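## Task

A wooden die sits loose on the palm of the right hand, which faces upward. Reorient it using only the hand so that the face with five pips points up. The goal picture shows one valid resting pose, and rotation about the vertical is irrelevant. The wrist camera, its post and the final arm link count as part of the hand. The task fails if the die touches anything else or leaves the hand. To finish, the die must rest motionless on the palm or fingers, clear of the wrist, camera and post. The palm must face straight up. No hand motor may read "moving" or "overload" or be building up high-current time; a motor dead since the start is ignored. Then declare the scene done. The hand is opened when you declare, and the five must still be on top with the die lying on the open hand, not merely held in place by the fingers.

## Robot and tools

ROBOT. One six-joint arm carrying a right hand with index, middle, ring and thumb, driven by 16 motors. The hand point sits in front of the palm, where the thumb tip would pinch against the index and middle tips. Its axes are: +z along the straightened fingers toward their tips, +x across the palm away from the thumb, and +y out of the palm's face. The palm surface is at y = -0.062 m. With straight fingers the knuckles are at z = -0.017 m and the tips reach 0.139 m beyond that. Bending a finger moves its tip toward +y. Only the rubber caps on the digit ends grip well. A rigid mast near the wrist, on the palm side, can collide with things: x +0.05 to +0.10, z -0.16 to -0.11, up to y = +0.06 m. 'Palm facing up' means the hand's +y axis points along world +z.

SCENE FRAME. The origin is on the table below the arm base, +z is up, and +y is to the left when looking along +x. The state line gives the hand point position in metres, its orientation as a quaternion wxyz, and linear (m/s) and angular (rad/s) velocities.

execute_actions. "actions" holds zero or one item.
- An empty list returns the state without commanding anything.
- {"rows": [...], "steps": n} runs n control steps, each 1/30 s, with n at most 15 (default 15). One row is used per step, and the last row repeats if there are fewer rows than steps.
- {"steps": n} with no rows waits up to 300 steps, counted from the previous result, so your reply time is included.
- An optional "pictures" boolean turns the camera images on or off.

ROW. Each row is 24 numbers, all in [-1, 1], in this order: dx, dy, dz, rx, ry, rz, then index_mcp, index_abd, index_pip, index_dip, middle_mcp, middle_abd, middle_pip, middle_dip, ring_mcp, ring_abd, ring_pip, ring_dip, thumb_cmc, thumb_axl, thumb_mcp, thumb_ipl, then current_limit and speed.
- The first six are an offset, not a pose. They are measured in the hand point's own axes from its pose in the most recent result that reports it. Before any such result in a scene, and for second and later calls within one reply, they are measured from wherever the robot is when the action begins.
- Every row refers to that same base pose; rows do not add up.
- A value of 1.0 means 0.6 m or 180 degrees. rx, ry, rz form a single rotation vector.
- All-zero offsets pull the hand back to the base pose; they do not hold it still.
- Each step's command is clipped to within 100 mm and 16 degrees of the measured pose. Arm motion trails commands by about 0.17 s. When position and orientation conflict, the solver favours position.

FINGER NUMBERS. These are absolute goal angles, scaled linearly between each hinge's stops. Each bracket lists the angle at +1, the angle at -1, and the value that makes the hinge straight.
- _mcp (-18, +128 deg; straight +0.75): toward -1 curls the finger at the knuckle toward the palm.
- _abd (-60, +60; straight 0): toward -1 swings the finger sideways away from the thumb.
- _pip (-29, +108; straight 0.58) and _dip (-21, +117; straight 0.70): the middle and end joints of each finger.
- thumb_cmc (-20, +120; straight 0.71): toward -1 carries the thumb from alongside the palm to in front of it.
- thumb_axl (-27, +140; straight 0.68): rolls the thumb about its own length.
- thumb_mcp (-69, +109; straight 0.23) and thumb_ipl (-77, +108; straight 0.17): flex the thumb. With thumb_axl straight, -1 bends the thumb toward +z. With thumb_axl at -0.40, they bend it in the direction thumb_cmc's -1 swings it.

CURRENT AND SPEED. current_limit maps -1 to 0 mA and +1 to 550 mA, with a floor of 11 mA. A low value also slows the motors, and well below 0 a finger may not be able to lift. speed sets the set-point rate to (speed+1)/2 x 5.9 rad/s. Both start at +0.4 and -0.6 and keep the last values written.

move. Sends the hand point along a straight path toward "target", a single 24-number row with offsets defined as above. The finger numbers are sent at the start.
- "speed": 0.002 to 0.5 m/s, default 0.25. Rotation is capped at twice that value in rad/s. The path lasts 0.5 to 10 s and stops short if it runs longer.
- "stop_force" (optional): 9 to 40 N, not allowed in the first 0.2 s of a scene. The path halts when the push against the motion rises by that much. It is measured along the line to the target in the start axes, so it is unreliable on turning moves. Leave it out when backing away from a contact.
- The result has a "move:" line. Endings: done, off_target, moving, held, fault, or contact (stopped by stop_force). limits=paced means the pose was clipped; limits=held means some steps were blocked.

OTHER TOOLS.
- wait: "seconds" 0 to 10.
- zoom_image: "camera" is cam_high (672x504) or cam_wrist (504x504). "region" is [x0, y0, x1, y1] in pixels from the top-left, at most 504x504.
- show_instructions: shows the reference images.
- finished_scene: "scene" 1 or 2. Replying without any tool call ends everything.

READING RESULTS. There is one entry per finger motor, in row order.
- hand_goal: the goals written. hand_measured: actual positions on the same scale. hand_current_ma: positive pushes toward -1.
- hand_state: moving, goal (within 0.02), blocked (at rest short of its goal), or overload.
- Time spent at 495 mA or more accumulates; after 5 s the motor shuts off for 10 s. A motor that reads overload from the start stays limp for the whole scene.
- A finger presses only while its goal lies past the object's surface. Gear friction can keep some grip after the goal is relaxed.
- Wrist force and torque lines are in the hand point axes. They carry an offset and noise and saturate near 50 N.
- "pose unreachable" and HELD mean the clearance check altered or blocked commands.
- "Hand target" is the pose the controller is currently driving toward.

AVOID.
- The object touching anything other than the hand, falling off it, or anything being knocked off the table.
- Fast or hard contacts. Torque limits are 25.4 N m on the wrist joints and 136 N m elsewhere. A 150 N contact force, or reaching a torque limit, halts the arm for 10 s and skips the rest of the call. A HAND FAULT line also cancels later calls in that reply.
- Motors held at high current. Motor heat warns at 70 C and brakes the arm at 85 C.

TIMING. The simulation keeps running while you compose a reply. Loose objects may occasionally get a brief push. Keep the palm level, roll the object gently with fingertips and thumb, then relax the fingers and check the wrist image before finishing.

Each tool is called in YAML: its name, and indented under it one key for each argument.

Reference images:

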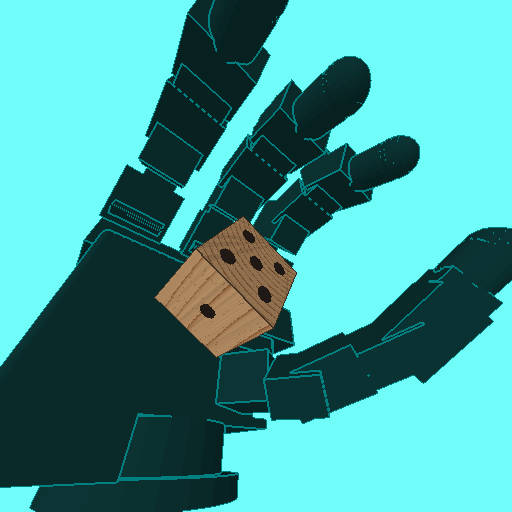

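## Session

execute_actions:
  actions: []

Scene clock: 0.00 s of 4800.00 s.
end_effector_position=(+0.6072, +0.0770, +0.4577) hand_goal=(+0.046, +0.000, -0.008, +0.280, +0.046, +0.000, -0.008, +0.280, +0.046, +0.000, -0.008, +0.280, -0.104, +0.266, +0.032, -0.018) hand_measured=(+0.062, +0.000, -0.006, +0.282, +0.062, +0.000, -0.006, +0.282, +0.062, +0.000, -0.006, +0.282, -0.092, +0.270, +0.034, -0.016) hand_current_ma=(+85, +0, +14, +12, +85, +0, +14, +12, +87, +0, +14, +12, +67, +29, +11, +12) hand_state=(goal, goal, goal, goal, goal, goal, goal, goal, goal, goal, goal, goal, goal, goal, goal, goal) hand_current_limit=0.40 hand_speed=-0.60 end_effector_quat_wxyz=(+0.474, +0.475, +0.536, +0.512) end_effector_velocity=(+0.000, +0.000, +0.000) end_effector_angular_velocity=(-0.000, -0.001, +0.000)
Joint positions: [-0.182 -1.166  2.227 -4.159 -1.32  -0.038]
Joint velocities: [ 0.    -0.    -0.001 -0.     0.    -0.   ]
Motor temperatures (°C, as the motors report them): [26 29 28 31 36 39]
Wrist force (N, on the end effector, along its own x y z axes, offset not removed): no reading
Wrist torque (N m, same axes, about the end effector's origin, offset not removed): no reading
Hand target: +0.607, +0.077, +0.458; +0.474, +0.475, +0.536, +0.512

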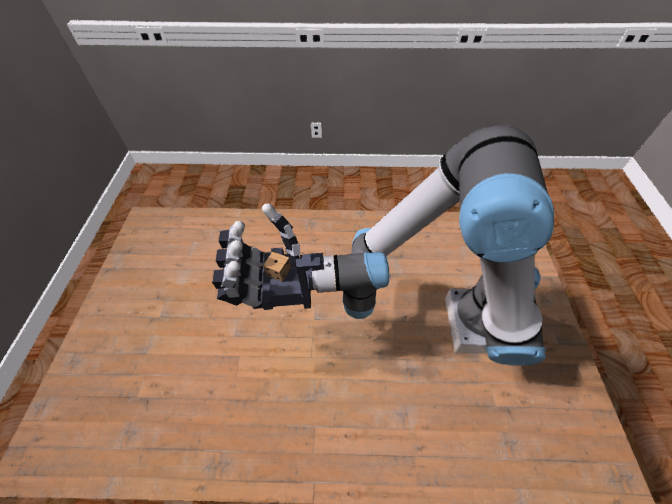

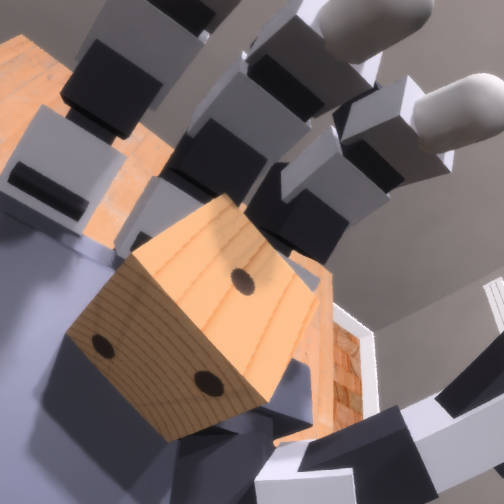

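zoom_image:
  camera: "cam_high"
  region: [190, 190, 350, 320]

Region (190, 190, 350, 320) of cam_high's 672x504 image, scaled by 3.150, with more detail than that image has; it fills the top 410 rows of this view, and the rest is white.

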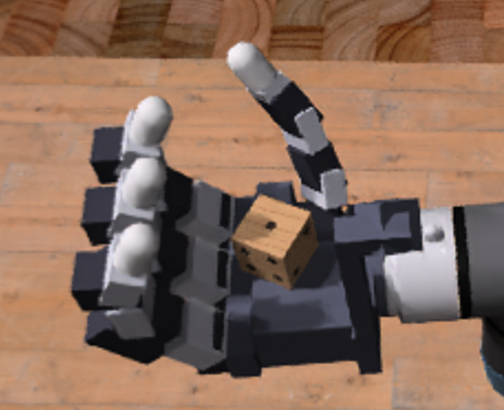

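move:
  target: [0,0,0,0.14,0,-0.03,0.72,0,-0.6,0.4,0.72,0,-0.6,0.4,0.72,0,-0.6,0.4,-0.1,0.27,0.03,0,0.4,-0.3]
  speed: 0.15

Scene clock: 13.03 s of 4800.00 s.
end_effector_position=(+0.6070, +0.0770, +0.4576) hand_goal=(+0.720, +0.000, -0.600, +0.400, +0.720, +0.000, -0.600, +0.400, +0.720, +0.000, -0.600, +0.400, -0.100, +0.270, +0.030, +0.000) hand_measured=(+0.728, +0.000, -0.596, +0.398, +0.730, +0.000, -0.596, +0.398, +0.728, +0.000, -0.596, +0.398, -0.092, +0.270, +0.030, -0.004) hand_current_ma=(+41, +0, +25, -13, +50, +1, +25, -13, +44, +0, +25, -13, +43, +4, -4, -21) hand_state=(goal, goal, goal, goal, goal, goal, goal, goal, goal, goal, goal, goal, goal, goal, goal, goal) hand_current_limit=0.40 hand_speed=-0.30 end_effector_quat_wxyz=(+0.382, +0.541, +0.656, +0.361) end_effector_velocity=(+0.001, -0.001, +0.001) end_effector_angular_velocity=(-0.003, +0.009, -0.001)
Joint positions: [-0.19  -1.543  2.27  -3.379 -1.374 -0.236]
Joint velocities: [-0.001 -0.007 -0.004  0.02  -0.002 -0.004]
Motor temperatures (°C, as the motors report them): [26 29 28 31 36 39]
Wrist force (N, on the end effector, along its own x y z axes, offset not removed): [-0.1 0.6 -1.0]
Wrist torque (N m, same axes, about the end effector's origin, offset not removed): [0.45 -0.04 -0.23]
Hand target: +0.607, +0.077, +0.458; +0.382, +0.541, +0.657, +0.360
Off the commanded pose: 0.000 m, 0 deg.
move: done
camera_calibration (this result's frames):
cam_wrist: T_world_to_cam=[[0.380796, -0.660009, 0.647598, -0.442925], [-0.811677, -0.574073, -0.107798, 0.544009], [0.442916, -0.484591, -0.754319, 0.24101], [0, 0, 0, 1]] pos_world=[0.503476, 0.136758, 0.527279]

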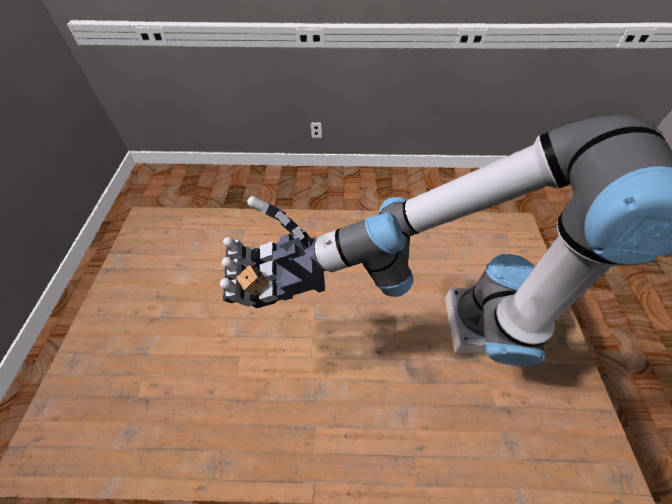

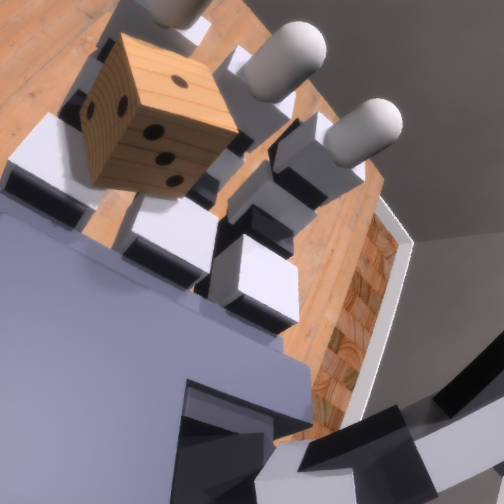

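move:
  target: [0,0,0,0,0,0.07,0.72,0,-0.6,0.4,0.72,0,-0.1,0.0,0.6,0,-0.95,0.5,-0.1,0.27,0.03,0,0.4,-0.6]
  speed: 0.1

zoom_image:
  camera: "cam_high"
  region: [190, 190, 350, 320]

Scene clock: 19.57 s of 4800.00 s.
end_effector_position=(+0.6070, +0.0770, +0.4575) hand_goal=(+0.720, +0.000, -0.600, +0.400, +0.720, +0.000, -0.100, +0.000, +0.600, +0.000, -0.950, +0.500, -0.100, +0.270, +0.030, +0.000) hand_measured=(+0.728, +0.000, -0.596, +0.398, +0.730, +0.000, -0.100, +0.004, +0.624, +0.000, -0.938, +0.498, -0.092, +0.270, +0.030, -0.004) hand_current_ma=(+41, +0, +25, -13, +51, +1, +0, +16, +126, +0, +59, -6, +43, +4, -4, -21) hand_state=(goal, goal, goal, goal, goal, goal, goal, goal, blocked, goal, goal, goal, goal, goal, goal, goal) hand_current_limit=0.40 hand_speed=-0.60 end_effector_quat_wxyz=(+0.341, +0.610, +0.593, +0.400) end_effector_velocity=(-0.000, +0.000, -0.001) end_effector_angular_velocity=(+0.008, +0.002, -0.003)
Joint positions: [-0.137 -1.537  2.251 -3.37  -1.42   0.008]
Joint velocities: [ 0.003  0.    -0.001  0.001 -0.002  0.01 ]
Motor temperatures (°C, as the motors report them): [26 29 28 31 36 39]
Wrist force (N, on the end effector, along its own x y z axes, offset not removed): [0.3 -0.6 -4.6]
Wrist torque (N m, same axes, about the end effector's origin, offset not removed): [0.40 -0.08 -0.18]
Hand target: +0.607, +0.077, +0.458; +0.340, +0.610, +0.593, +0.400
Off the commanded pose: 0.000 m, 0 deg.
move: done
camera_calibration (this result's frames):
cam_wrist: T_world_to_cam=[[0.316057, -0.806885, 0.499043, -0.324328], [-0.864679, -0.46145, -0.198478, 0.608985], [0.390433, -0.368782, -0.843541, 0.304753], [0, 0, 0, 1]] pos_world=[0.510097, 0.131708, 0.539796]

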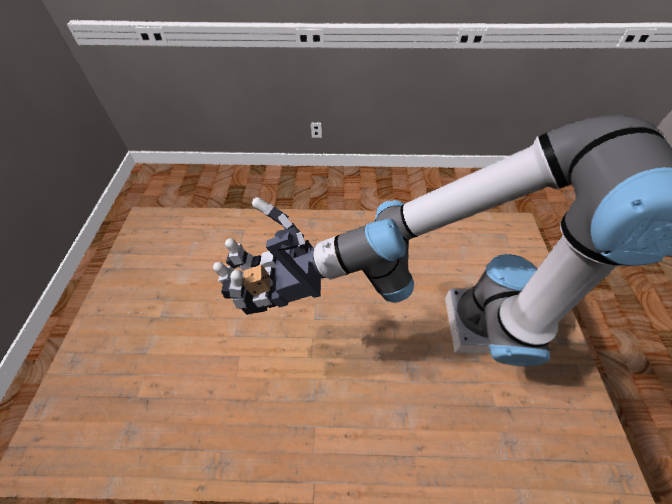

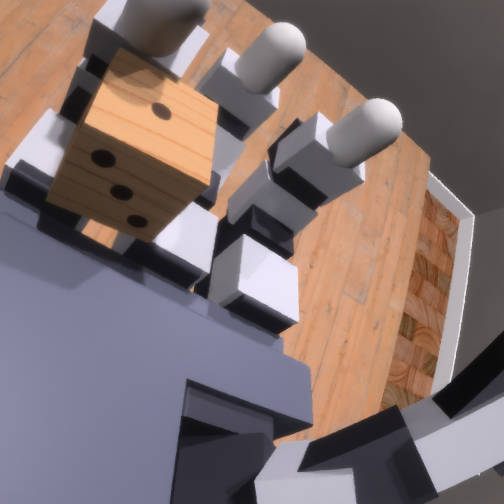

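Region (190, 190, 350, 320) of cam_high's 672x504 image, scaled by 3.150, with more detail than that image has; it fills the top 410 rows of this view, and the rest is white.

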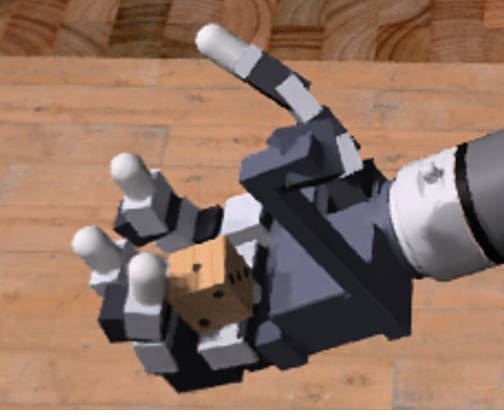

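move:
  target: [0,0,0,0.04,0,0.03,0.6,0,-0.2,-0.2,0.8,0,0.3,-0.6,0.55,0,-0.8,0.5,-0.1,0.27,0.03,0,0.4,-0.6]
  speed: 0.1

zoom_image:
  camera: "cam_high"
  region: [190, 190, 350, 320]

Scene clock: 24.87 s of 4800.00 s.
end_effector_position=(+0.6069, +0.0769, +0.4575) hand_goal=(+0.600, +0.000, -0.200, -0.200, +0.800, +0.000, +0.300, -0.600, +0.550, +0.000, -0.800, +0.500, -0.100, +0.270, +0.030, +0.000) hand_measured=(+0.622, +0.000, -0.200, -0.198, +0.810, +0.000, +0.302, -0.596, +0.572, +0.000, -0.802, +0.498, -0.092, +0.270, +0.030, -0.004) hand_current_ma=(+121, +1, -1, +14, +55, +0, +13, +18, +114, +0, -6, -6, +43, +4, -4, -21) hand_state=(blocked, goal, goal, goal, goal, goal, goal, goal, blocked, goal, goal, goal, goal, goal, goal, goal) hand_current_limit=0.40 hand_speed=-0.60 end_effector_quat_wxyz=(+0.283, +0.657, +0.588, +0.378) end_effector_velocity=(+0.000, -0.000, -0.000) end_effector_angular_velocity=(+0.006, +0.009, -0.001)
Joint positions: [-0.124 -1.613  2.201 -3.119 -1.426  0.091]
Joint velocities: [-0.    -0.004 -0.004  0.016  0.002  0.004]
Motor temperatures (°C, as the motors report them): [26 29 28 31 36 39]
Wrist force (N, on the end effector, along its own x y z axes, offset not removed): [1.2 1.8 -3.6]
Wrist torque (N m, same axes, about the end effector's origin, offset not removed): [0.62 -0.19 -0.05]
Hand target: +0.607, +0.077, +0.458; +0.282, +0.657, +0.588, +0.378
Off the commanded pose: 0.000 m, 0 deg.
move: done
camera_calibration (this result's frames):
cam_wrist: T_world_to_cam=[[0.347352, -0.853324, 0.388826, -0.289331], [-0.899493, -0.4204, -0.119068, 0.590503], [0.265066, -0.308388, -0.913585, 0.408212], [0, 0, 0, 1]] pos_world=[0.52345, 0.127242, 0.555746]

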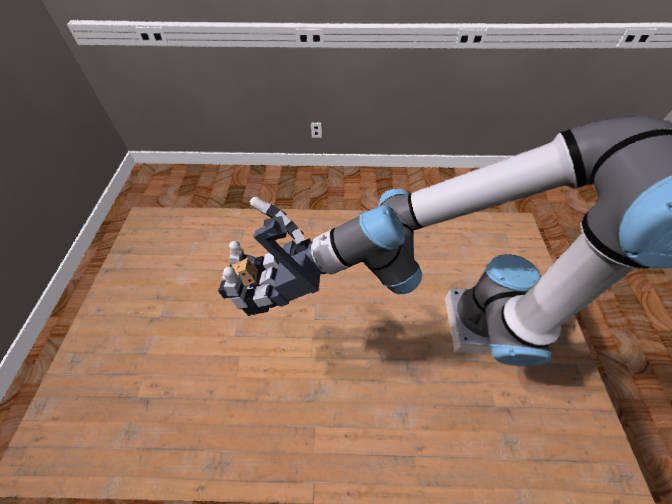

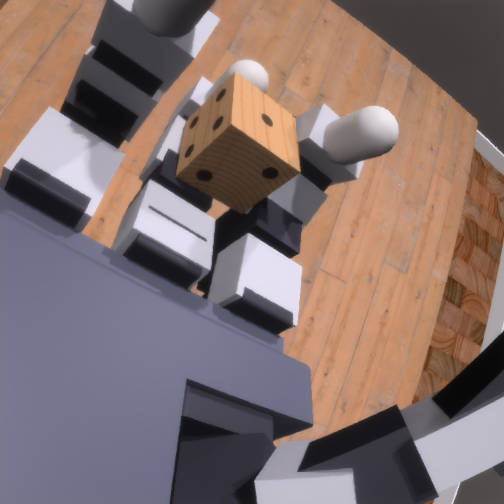

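Region (190, 190, 350, 320) of cam_high's 672x504 image, scaled by 3.150, with more detail than that image has; it fills the top 410 rows of this view, and the rest is white.

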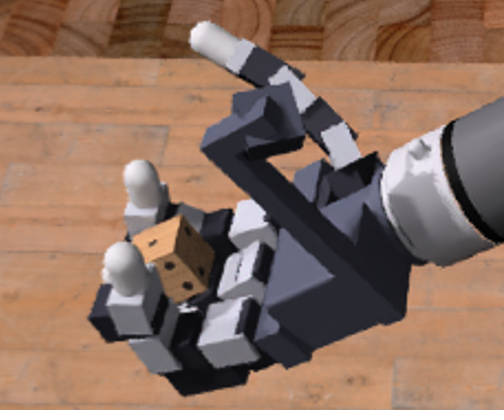

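Yawed well. Square it up and hook it.

move:
  target: [0,0,0,0,0,-0.065,0.65,0,-0.6,0.1,0.65,0,-0.7,0.1,0.6,0,-0.7,0.3,-0.1,0.27,0.03,0,0.4,-0.6]
  speed: 0.1

Scene clock: 28.73 s of 4800.00 s.
end_effector_position=(+0.6069, +0.0769, +0.4575) hand_goal=(+0.650, +0.000, -0.600, +0.100, +0.650, +0.000, -0.700, +0.100, +0.600, +0.000, -0.700, +0.300, -0.100, +0.270, +0.030, +0.000) hand_measured=(+0.658, +0.000, -0.594, +0.098, +0.674, -0.004, -0.572, +0.104, +0.608, +0.000, -0.702, +0.302, -0.092, +0.270, +0.030, -0.004) hand_current_ma=(+40, +1, +32, -14, +136, -16, +385, +20, +38, +0, -7, +14, +43, +4, -4, -21) hand_state=(goal, goal, goal, goal, blocked, goal, blocked, goal, goal, goal, goal, goal, goal, goal, goal, goal) hand_current_limit=0.40 hand_speed=-0.60 end_effector_quat_wxyz=(+0.320, +0.594, +0.651, +0.347) end_effector_velocity=(-0.000, +0.001, -0.000) end_effector_angular_velocity=(-0.007, +0.000, +0.007)
Joint positions: [-0.171 -1.622  2.224 -3.129 -1.388 -0.14 ]
Joint velocities: [-0.001 -0.     0.001  0.001  0.002 -0.01 ]
Motor temperatures (°C, as the motors report them): [26 29 28 31 36 39]
Wrist force (N, on the end effector, along its own x y z axes, offset not removed): [-0.3 1.7 -4.8]
Wrist torque (N m, same axes, about the end effector's origin, offset not removed): [0.82 0.11 -0.19]
Hand target: +0.607, +0.077, +0.458; +0.320, +0.594, +0.652, +0.347
Off the commanded pose: 0.000 m, 0 deg.
move: done
camera_calibration (this result's frames):
cam_wrist: T_world_to_cam=[[0.430281, -0.731669, 0.528695, -0.413022], [-0.844242, -0.533507, -0.0512362, 0.534654], [0.319551, -0.424301, -0.847264, 0.353738], [0, 0, 0, 1]] pos_world=[0.516056, 0.133137, 0.545466]

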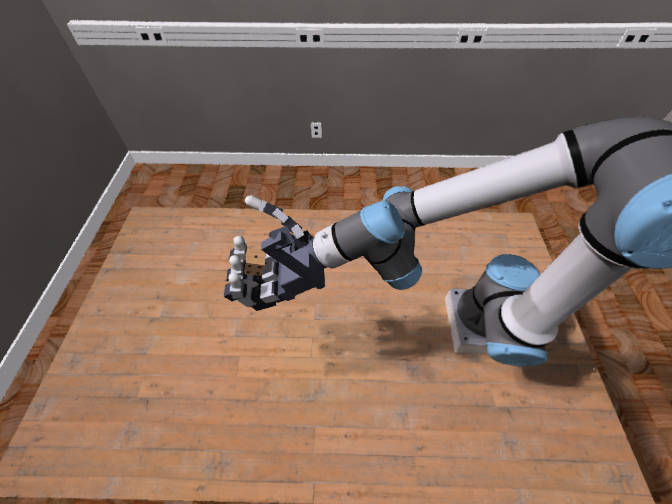

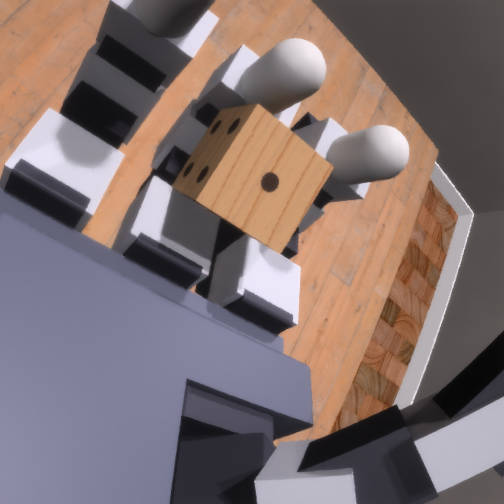

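Already tipping back, wedged. Raise the knuckles.

move:
  target: [0,0,0,-0.08,0,0,-0.05,0,-0.65,0.1,-0.05,0,-0.7,0.1,-0.05,0,-0.6,0.3,-0.4,0.27,0.03,0,0.4,-0.7]
  speed: 0.1

move:
  target: [0,0,0,0,0,0,-0.05,0,0,0.3,-0.05,0,0,0.3,-0.05,0,0,0.3,-0.4,0.27,0.03,0,0.4,-0.7]

Scene clock: 35.63 s of 4800.00 s.
end_effector_position=(+0.6070, +0.0769, +0.4576) hand_goal=(-0.050, +0.000, -0.650, +0.100, -0.050, +0.000, -0.700, +0.100, -0.050, +0.000, -0.600, +0.300, -0.400, +0.270, +0.030, +0.000) hand_measured=(-0.036, +0.000, -0.642, +0.098, -0.034, -0.004, -0.574, +0.104, -0.034, +0.000, -0.602, +0.302, -0.396, +0.270, +0.028, -0.004) hand_current_ma=(+74, +1, +38, -9, +90, -21, +385, +25, +84, +0, -8, +11, +24, +4, -11, -21) hand_state=(goal, goal, goal, goal, goal, goal, blocked, goal, goal, goal, goal, goal, goal, goal, goal, goal) hand_current_limit=0.40 hand_speed=-0.70 end_effector_quat_wxyz=(+0.391, +0.549, +0.603, +0.426) end_effector_velocity=(+0.000, -0.001, -0.000) end_effector_angular_velocity=(+0.001, -0.010, -0.001)
Joint positions: [-0.178 -1.444  2.283 -3.619 -1.352 -0.093]
Joint velocities: [-0.001  0.009  0.    -0.019  0.001  0.002]
Motor temperatures (°C, as the motors report them): [26 29 28 31 36 39]
Wrist force (N, on the end effector, along its own x y z axes, offset not removed): [1.0 -0.9 -2.4]
Wrist torque (N m, same axes, about the end effector's origin, offset not removed): [0.13 -0.17 -0.12]
Hand target: +0.607, +0.077, +0.458; +0.392, +0.549, +0.603, +0.426
Off the commanded pose: 0.000 m, 0 deg.
move: done
camera_calibration (this result's frames):
cam_wrist: T_world_to_cam=[[0.28948, -0.743975, 0.602248, -0.360376], [-0.803319, -0.530947, -0.269767, 0.609673], [0.520461, -0.405705, -0.751348, 0.186444], [0, 0, 0, 1]] pos_world=[0.497046, 0.131234, 0.52159]

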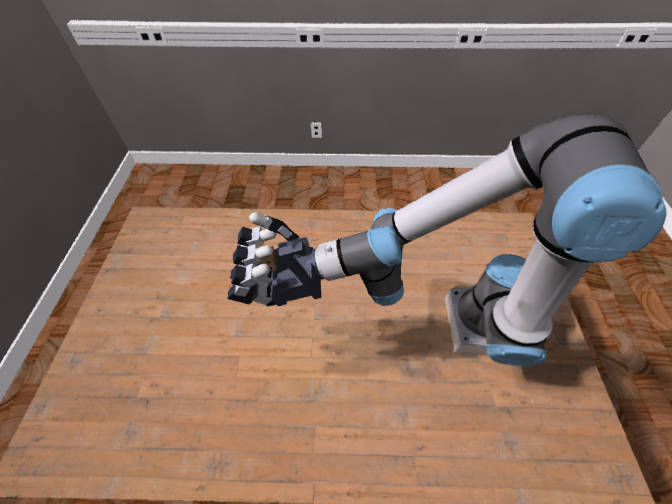

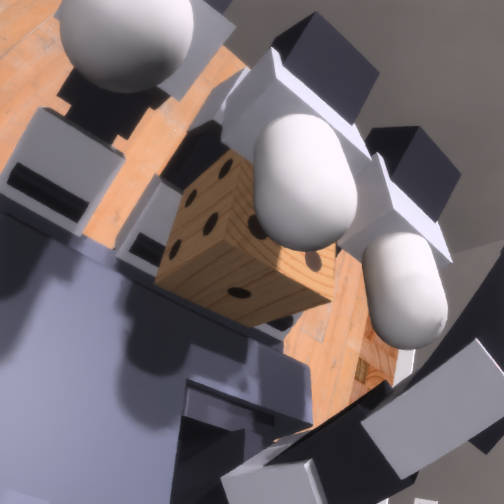

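Scene clock: 36.80 s of 4800.00 s.
end_effector_position=(+0.6070, +0.0769, +0.4576) hand_goal=(-0.050, +0.000, +0.000, +0.300, -0.050, +0.000, +0.000, +0.300, -0.050, +0.000, +0.000, +0.300, -0.400, +0.270, +0.030, +0.000) hand_measured=(-0.036, +0.000, -0.002, +0.296, -0.034, -0.004, -0.002, +0.296, -0.034, +0.000, -0.002, +0.302, -0.396, +0.270, +0.030, +0.002) hand_current_ma=(+72, +1, -11, -16, +85, -16, -11, -16, +83, +0, -11, +11, +24, +4, -5, +8) hand_state=(goal, goal, goal, goal, goal, goal, goal, goal, goal, goal, goal, goal, goal, goal, goal, goal) hand_current_limit=0.40 hand_speed=-0.70 end_effector_quat_wxyz=(+0.391, +0.549, +0.603, +0.426) end_effector_velocity=(-0.000, +0.000, -0.000) end_effector_angular_velocity=(+0.001, +0.000, +0.000)
Joint positions: [-0.178 -1.444  2.283 -3.619 -1.352 -0.093]
Joint velocities: [ 0.001 -0.     0.001 -0.    -0.     0.001]
Motor temperatures (°C, as the motors report them): [26 29 28 31 36 39]
Wrist force (N, on the end effector, along its own x y z axes, offset not removed): [-1.6 0.1 -0.2]
Wrist torque (N m, same axes, about the end effector's origin, offset not removed): [0.06 0.20 -0.39]
Hand target: +0.607, +0.077, +0.458; +0.391, +0.549, +0.603, +0.426
Off the commanded pose: 0.000 m, 0 deg.
move: done
camera_calibration (this result's frames):
cam_wrist: T_world_to_cam=[[0.28949, -0.743974, 0.602244, -0.360378], [-0.803313, -0.530955, -0.269769, 0.609672], [0.520466, -0.405695, -0.75135, 0.186442], [0, 0, 0, 1]] pos_world=[0.497046, 0.131235, 0.521589]

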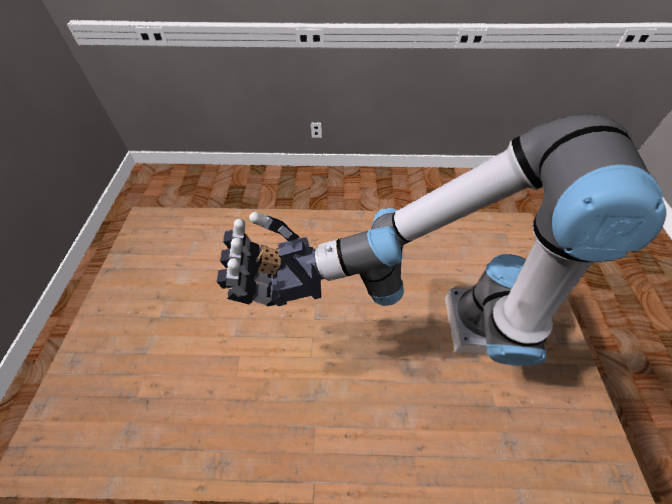

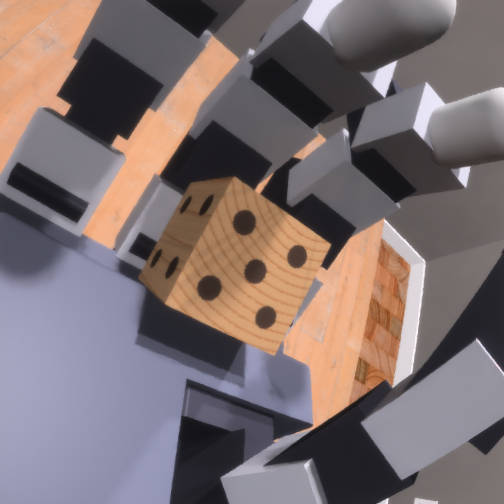

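Over-tilted a bit; lower the knuckles, then level.

move:
  target: [0,0,0,-0.03,0,0,0.6,0,0,0.3,0.6,0,0,0.3,0.6,0,0,0.3,-0.4,0.27,0.03,0,0.4,-0.7]
  speed: 0.05

move:
  target: [0,0,0,-0.077,0,0,0.7,0,0.3,0.5,0.7,0,0.3,0.5,0.7,0,0.3,0.5,0,0.27,0.03,0,0.4,-0.7]
  speed: 0.1

Scene clock: 43.13 s of 4800.00 s.
end_effector_position=(+0.6071, +0.0768, +0.4576) hand_goal=(+0.600, +0.000, +0.000, +0.300, +0.600, +0.000, +0.000, +0.300, +0.600, +0.000, +0.000, +0.300, -0.400, +0.270, +0.030, +0.000) hand_measured=(+0.608, +0.000, +0.000, +0.298, +0.608, -0.004, +0.000, +0.298, +0.610, +0.000, +0.000, +0.302, -0.396, +0.270, +0.030, +0.002) hand_current_ma=(+48, +1, +0, -12, +48, -15, +0, -12, +49, +0, +0, +11, +24, +4, -6, +8) hand_state=(goal, goal, goal, goal, goal, goal, goal, goal, goal, goal, goal, goal, goal, goal, goal, goal) hand_current_limit=0.40 hand_speed=-0.70 end_effector_quat_wxyz=(+0.417, +0.531, +0.582, +0.453) end_effector_velocity=(+0.000, -0.000, -0.000) end_effector_angular_velocity=(+0.003, -0.009, -0.000)
Joint positions: [-0.178 -1.362  2.281 -3.794 -1.344 -0.072]
Joint velocities: [ 0.     0.01  -0.001 -0.018  0.001  0.004]
Motor temperatures (°C, as the motors report them): [26 29 28 31 36 39]
Wrist force (N, on the end effector, along its own x y z axes, offset not removed): [-3.5 0.7 -2.5]
Wrist torque (N m, same axes, about the end effector's origin, offset not removed): [0.32 0.49 -0.50]
Hand target: +0.607, +0.077, +0.458; +0.417, +0.530, +0.582, +0.454
Off the commanded pose: 0.000 m, 0 deg.
move: done
camera_calibration (this result's frames):
cam_wrist: T_world_to_cam=[[0.232859, -0.749011, 0.620289, -0.334008], [-0.774452, -0.528604, -0.347567, 0.627551], [0.588219, -0.39945, -0.703163, 0.122719], [0, 0, 0, 1]] pos_world=[0.491599, 0.13057, 0.511589]

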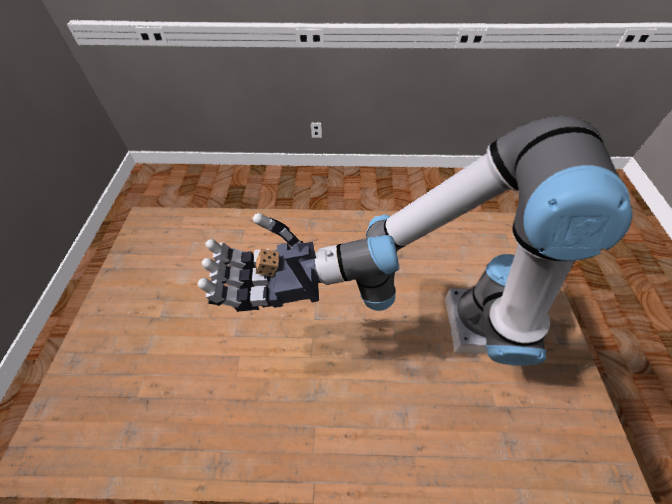

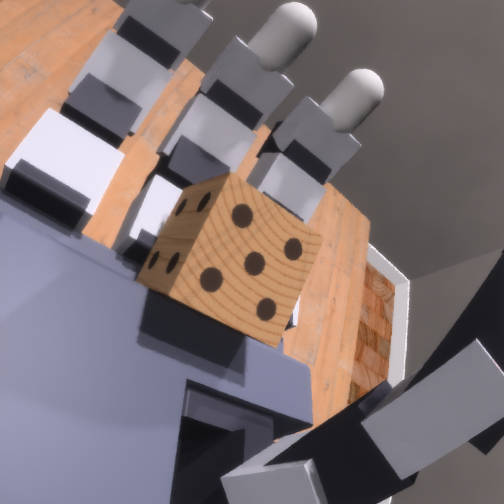

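Scene clock: 44.70 s of 4800.00 s.
end_effector_position=(+0.6072, +0.0767, +0.4577) hand_goal=(+0.700, +0.000, +0.300, +0.500, +0.700, +0.000, +0.300, +0.500, +0.700, +0.000, +0.300, +0.500, +0.000, +0.270, +0.030, +0.000) hand_measured=(+0.710, +0.000, +0.300, +0.498, +0.710, -0.004, +0.300, +0.498, +0.710, +0.000, +0.300, +0.498, +0.004, +0.270, +0.030, +0.002) hand_current_ma=(+52, +1, +2, -11, +52, -15, +2, -11, +53, +0, +2, -11, +21, +4, -6, +7) hand_state=(goal, goal, goal, goal, goal, goal, goal, goal, goal, goal, goal, goal, goal, goal, goal, goal) hand_current_limit=0.40 hand_speed=-0.70 end_effector_quat_wxyz=(+0.477, +0.477, +0.524, +0.520) end_effector_velocity=(-0.000, -0.000, +0.000) end_effector_angular_velocity=(+0.001, -0.010, -0.001)
Joint positions: [-0.172 -1.145  2.215 -4.192 -1.34  -0.015]
Joint velocities: [ 0.     0.008 -0.004 -0.014 -0.001  0.002]
Motor temperatures (°C, as the motors report them): [26 29 28 31 36 39]
Wrist force (N, on the end effector, along its own x y z axes, offset not removed): [-2.8 0.7 -1.9]
Wrist torque (N m, same axes, about the end effector's origin, offset not removed): [0.22 0.30 -0.33]
Hand target: +0.607, +0.077, +0.458; +0.478, +0.476, +0.524, +0.520
Off the commanded pose: 0.000 m, 0 deg.
move: done
camera_calibration (this result's frames):
cam_wrist: T_world_to_cam=[[0.0815959, -0.762474, 0.641854, -0.25109], [-0.667538, -0.520023, -0.532887, 0.646909], [0.740091, -0.38498, -0.551412, -0.0400613], [0, 0, 0, 1]] pos_world=[0.481973, 0.129535, 0.483802]

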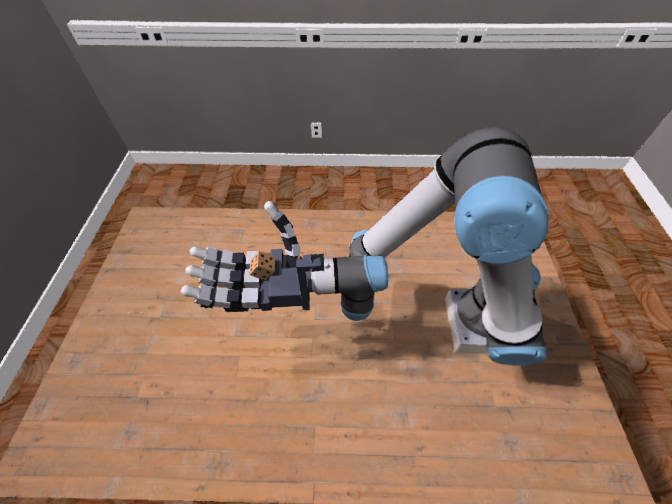

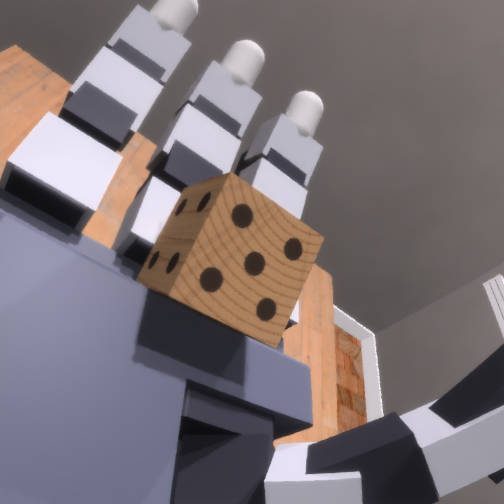

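move:
  target: [0,0,0,0.2,0,0,0.75,0,-0.75,0.5,0.75,0,-0.75,0.5,0.75,0,-0.75,0.5,0,0.27,0.03,0,0.4,-0.3]
  speed: 0.12

Scene clock: 51.03 s of 4800.00 s.
end_effector_position=(+0.6068, +0.0768, +0.4575) hand_goal=(+0.750, +0.000, -0.750, +0.500, +0.750, +0.000, -0.750, +0.500, +0.750, +0.000, -0.750, +0.500, +0.000, +0.270, +0.030, +0.000) hand_measured=(+0.760, +0.000, -0.746, +0.498, +0.760, -0.004, -0.746, +0.498, +0.760, +0.000, -0.746, +0.498, +0.004, +0.270, +0.030, +0.002) hand_current_ma=(+51, +1, +23, -11, +53, -15, +22, -11, +52, +0, +23, -11, +22, +4, -6, +7) hand_state=(goal, goal, goal, goal, goal, goal, goal, goal, goal, goal, goal, goal, goal, goal, goal, goal) hand_current_limit=0.40 hand_speed=-0.30 end_effector_quat_wxyz=(+0.307, +0.601, +0.659, +0.333) end_effector_velocity=(+0.000, +0.001, -0.000) end_effector_angular_velocity=(-0.000, +0.009, +0.001)
Joint positions: [-0.169 -1.643  2.206 -3.046 -1.395 -0.147]
Joint velocities: [ 0.001 -0.003 -0.004  0.016 -0.001 -0.001]
Motor temperatures (°C, as the motors report them): [26 29 28 31 36 39]
Wrist force (N, on the end effector, along its own x y z axes, offset not removed): [3.3 0.7 -1.0]
Wrist torque (N m, same axes, about the end effector's origin, offset not removed): [0.23 -0.55 0.26]
Hand target: +0.607, +0.077, +0.457; +0.307, +0.601, +0.659, +0.333
Off the commanded pose: 0.000 m, 0 deg.
move: done
camera_calibration (this result's frames):
cam_wrist: T_world_to_cam=[[0.452161, -0.729856, 0.512699, -0.419183], [-0.845835, -0.533281, -0.0131958, 0.518063], [0.283044, -0.427692, -0.858467, 0.381191], [0, 0, 0, 1]] pos_world=[0.51984, 0.133363, 0.548991]

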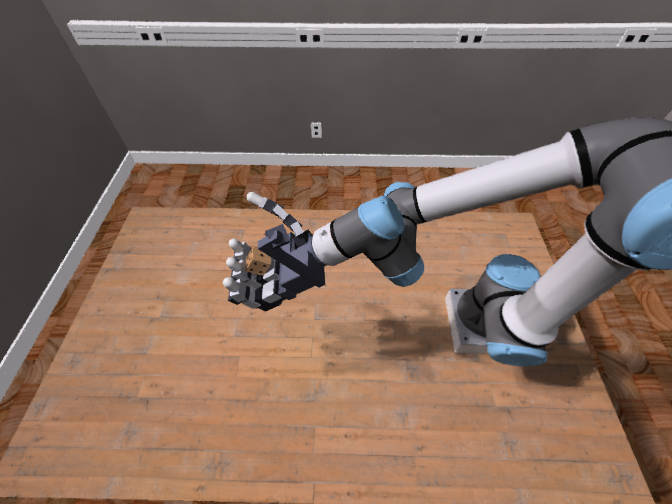

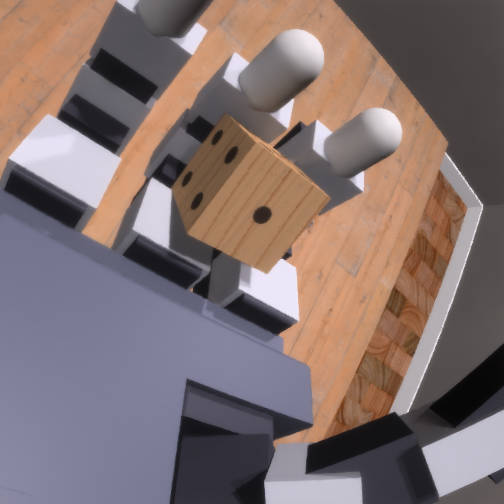

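Five is on top but pitched forward; level the hand and push it back with the fingers.

move:
  target: [0,0,0,-0.2,0,0,0.6,0,-1,0.7,0.6,0,-1,0.7,0.6,0,-1,0.7,0,0.27,0.03,0,0.4,-0.8]
  speed: 0.12

move:
  target: [0,0,0,0,0,0,0.75,0,0.3,0.6,0.75,0,0.3,0.6,0.75,0,0.3,0.6,0,0.27,0.03,0,0.4,-0.6]

Scene clock: 57.40 s of 4800.00 s.
end_effector_position=(+0.6071, +0.0768, +0.4577) hand_goal=(+0.600, +0.000, -1.000, +0.700, +0.600, +0.000, -1.000, +0.700, +0.600, +0.000, -1.000, +0.700, +0.000, +0.270, +0.030, +0.000) hand_measured=(+0.618, +0.000, -0.998, +0.698, +0.620, -0.004, -0.996, +0.698, +0.620, +0.000, -0.998, +0.698, +0.004, +0.270, +0.030, +0.002) hand_current_ma=(+103, +1, +8, -13, +107, -15, +16, -8, +102, +0, +8, -14, +22, +4, -6, +7) hand_state=(goal, goal, goal, goal, goal, goal, goal, goal, goal, goal, goal, goal, goal, goal, goal, goal) hand_current_limit=0.40 hand_speed=-0.80 end_effector_quat_wxyz=(+0.477, +0.477, +0.524, +0.520) end_effector_velocity=(-0.000, +0.000, +0.000) end_effector_angular_velocity=(+0.001, -0.012, +0.000)
Joint positions: [-0.172 -1.146  2.215 -4.192 -1.34  -0.015]
Joint velocities: [ 0.002  0.009 -0.005 -0.016 -0.001  0.003]
Motor temperatures (°C, as the motors report them): [26 29 28 31 36 39]
Wrist force (N, on the end effector, along its own x y z axes, offset not removed): [2.2 0.0 -2.6]
Wrist torque (N m, same axes, about the end effector's origin, offset not removed): [0.29 -0.35 -0.06]
Hand target: +0.607, +0.077, +0.458; +0.478, +0.476, +0.524, +0.520
Off the commanded pose: 0.000 m, 0 deg.
move: done
camera_calibration (this result's frames):
cam_wrist: T_world_to_cam=[[0.08179, -0.762445, 0.641862, -0.251184], [-0.667634, -0.520081, -0.532711, 0.64686], [0.739983, -0.384959, -0.551572, -0.0399011], [0, 0, 0, 1]] pos_world=[0.481936, 0.129545, 0.483807]

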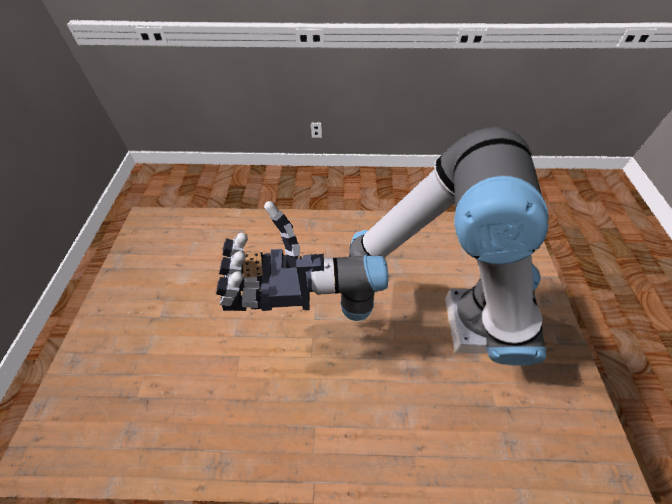

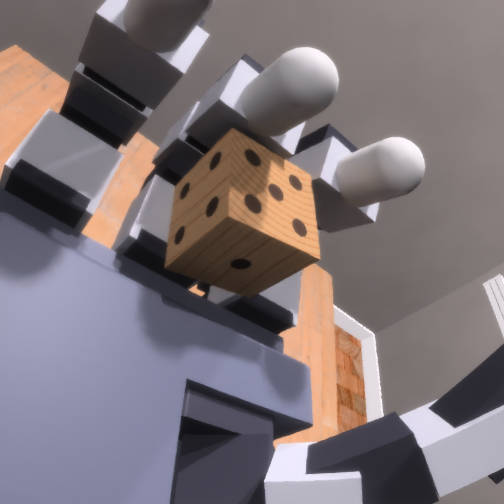

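Scene clock: 59.00 s of 4800.00 s.
end_effector_position=(+0.6071, +0.0768, +0.4577) hand_goal=(+0.750, +0.000, +0.300, +0.600, +0.750, +0.000, +0.300, +0.600, +0.750, +0.000, +0.300, +0.600, +0.000, +0.270, +0.030, +0.000) hand_measured=(+0.760, +0.000, +0.300, +0.602, +0.760, -0.004, +0.300, +0.602, +0.760, +0.000, +0.300, +0.602, +0.004, +0.270, +0.030, +0.002) hand_current_ma=(+53, +1, +2, +13, +54, -15, +2, +13, +54, +0, +2, +13, +22, +4, -6, +7) hand_state=(goal, goal, goal, goal, goal, goal, goal, goal, goal, goal, goal, goal, goal, goal, goal, goal) hand_current_limit=0.40 hand_speed=-0.60 end_effector_quat_wxyz=(+0.477, +0.477, +0.524, +0.520) end_effector_velocity=(+0.000, +0.000, -0.000) end_effector_angular_velocity=(+0.000, +0.001, +0.000)
Joint positions: [-0.172 -1.146  2.215 -4.192 -1.34  -0.015]
Joint velocities: [ 0.001  0.    -0.001  0.001 -0.     0.   ]
Motor temperatures (°C, as the motors report them): [26 29 28 31 36 39]
Wrist force (N, on the end effector, along its own x y z axes, offset not removed): [-1.3 0.3 -3.2]
Wrist torque (N m, same axes, about the end effector's origin, offset not removed): [0.29 0.05 -0.21]
Hand target: +0.607, +0.077, +0.458; +0.477, +0.477, +0.524, +0.520
Off the commanded pose: 0.000 m, 0 deg.
move: done
camera_calibration (this result's frames):
cam_wrist: T_world_to_cam=[[0.0817781, -0.762447, 0.641862, -0.251173], [-0.667645, -0.520068, -0.532709, 0.646866], [0.739974, -0.384972, -0.551574, -0.0398916], [0, 0, 0, 1]] pos_world=[0.481936, 0.129551, 0.483807]

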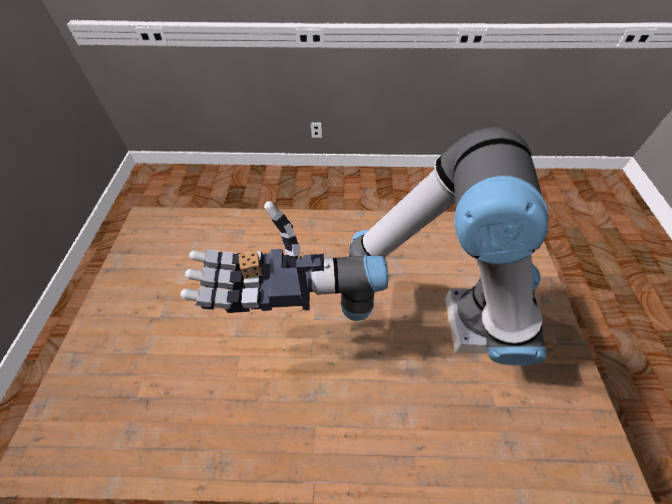

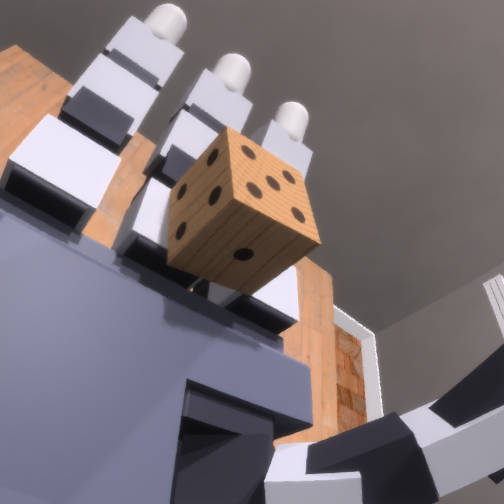

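finished_scene:
  scene: 1

The scene is finished: the task was done.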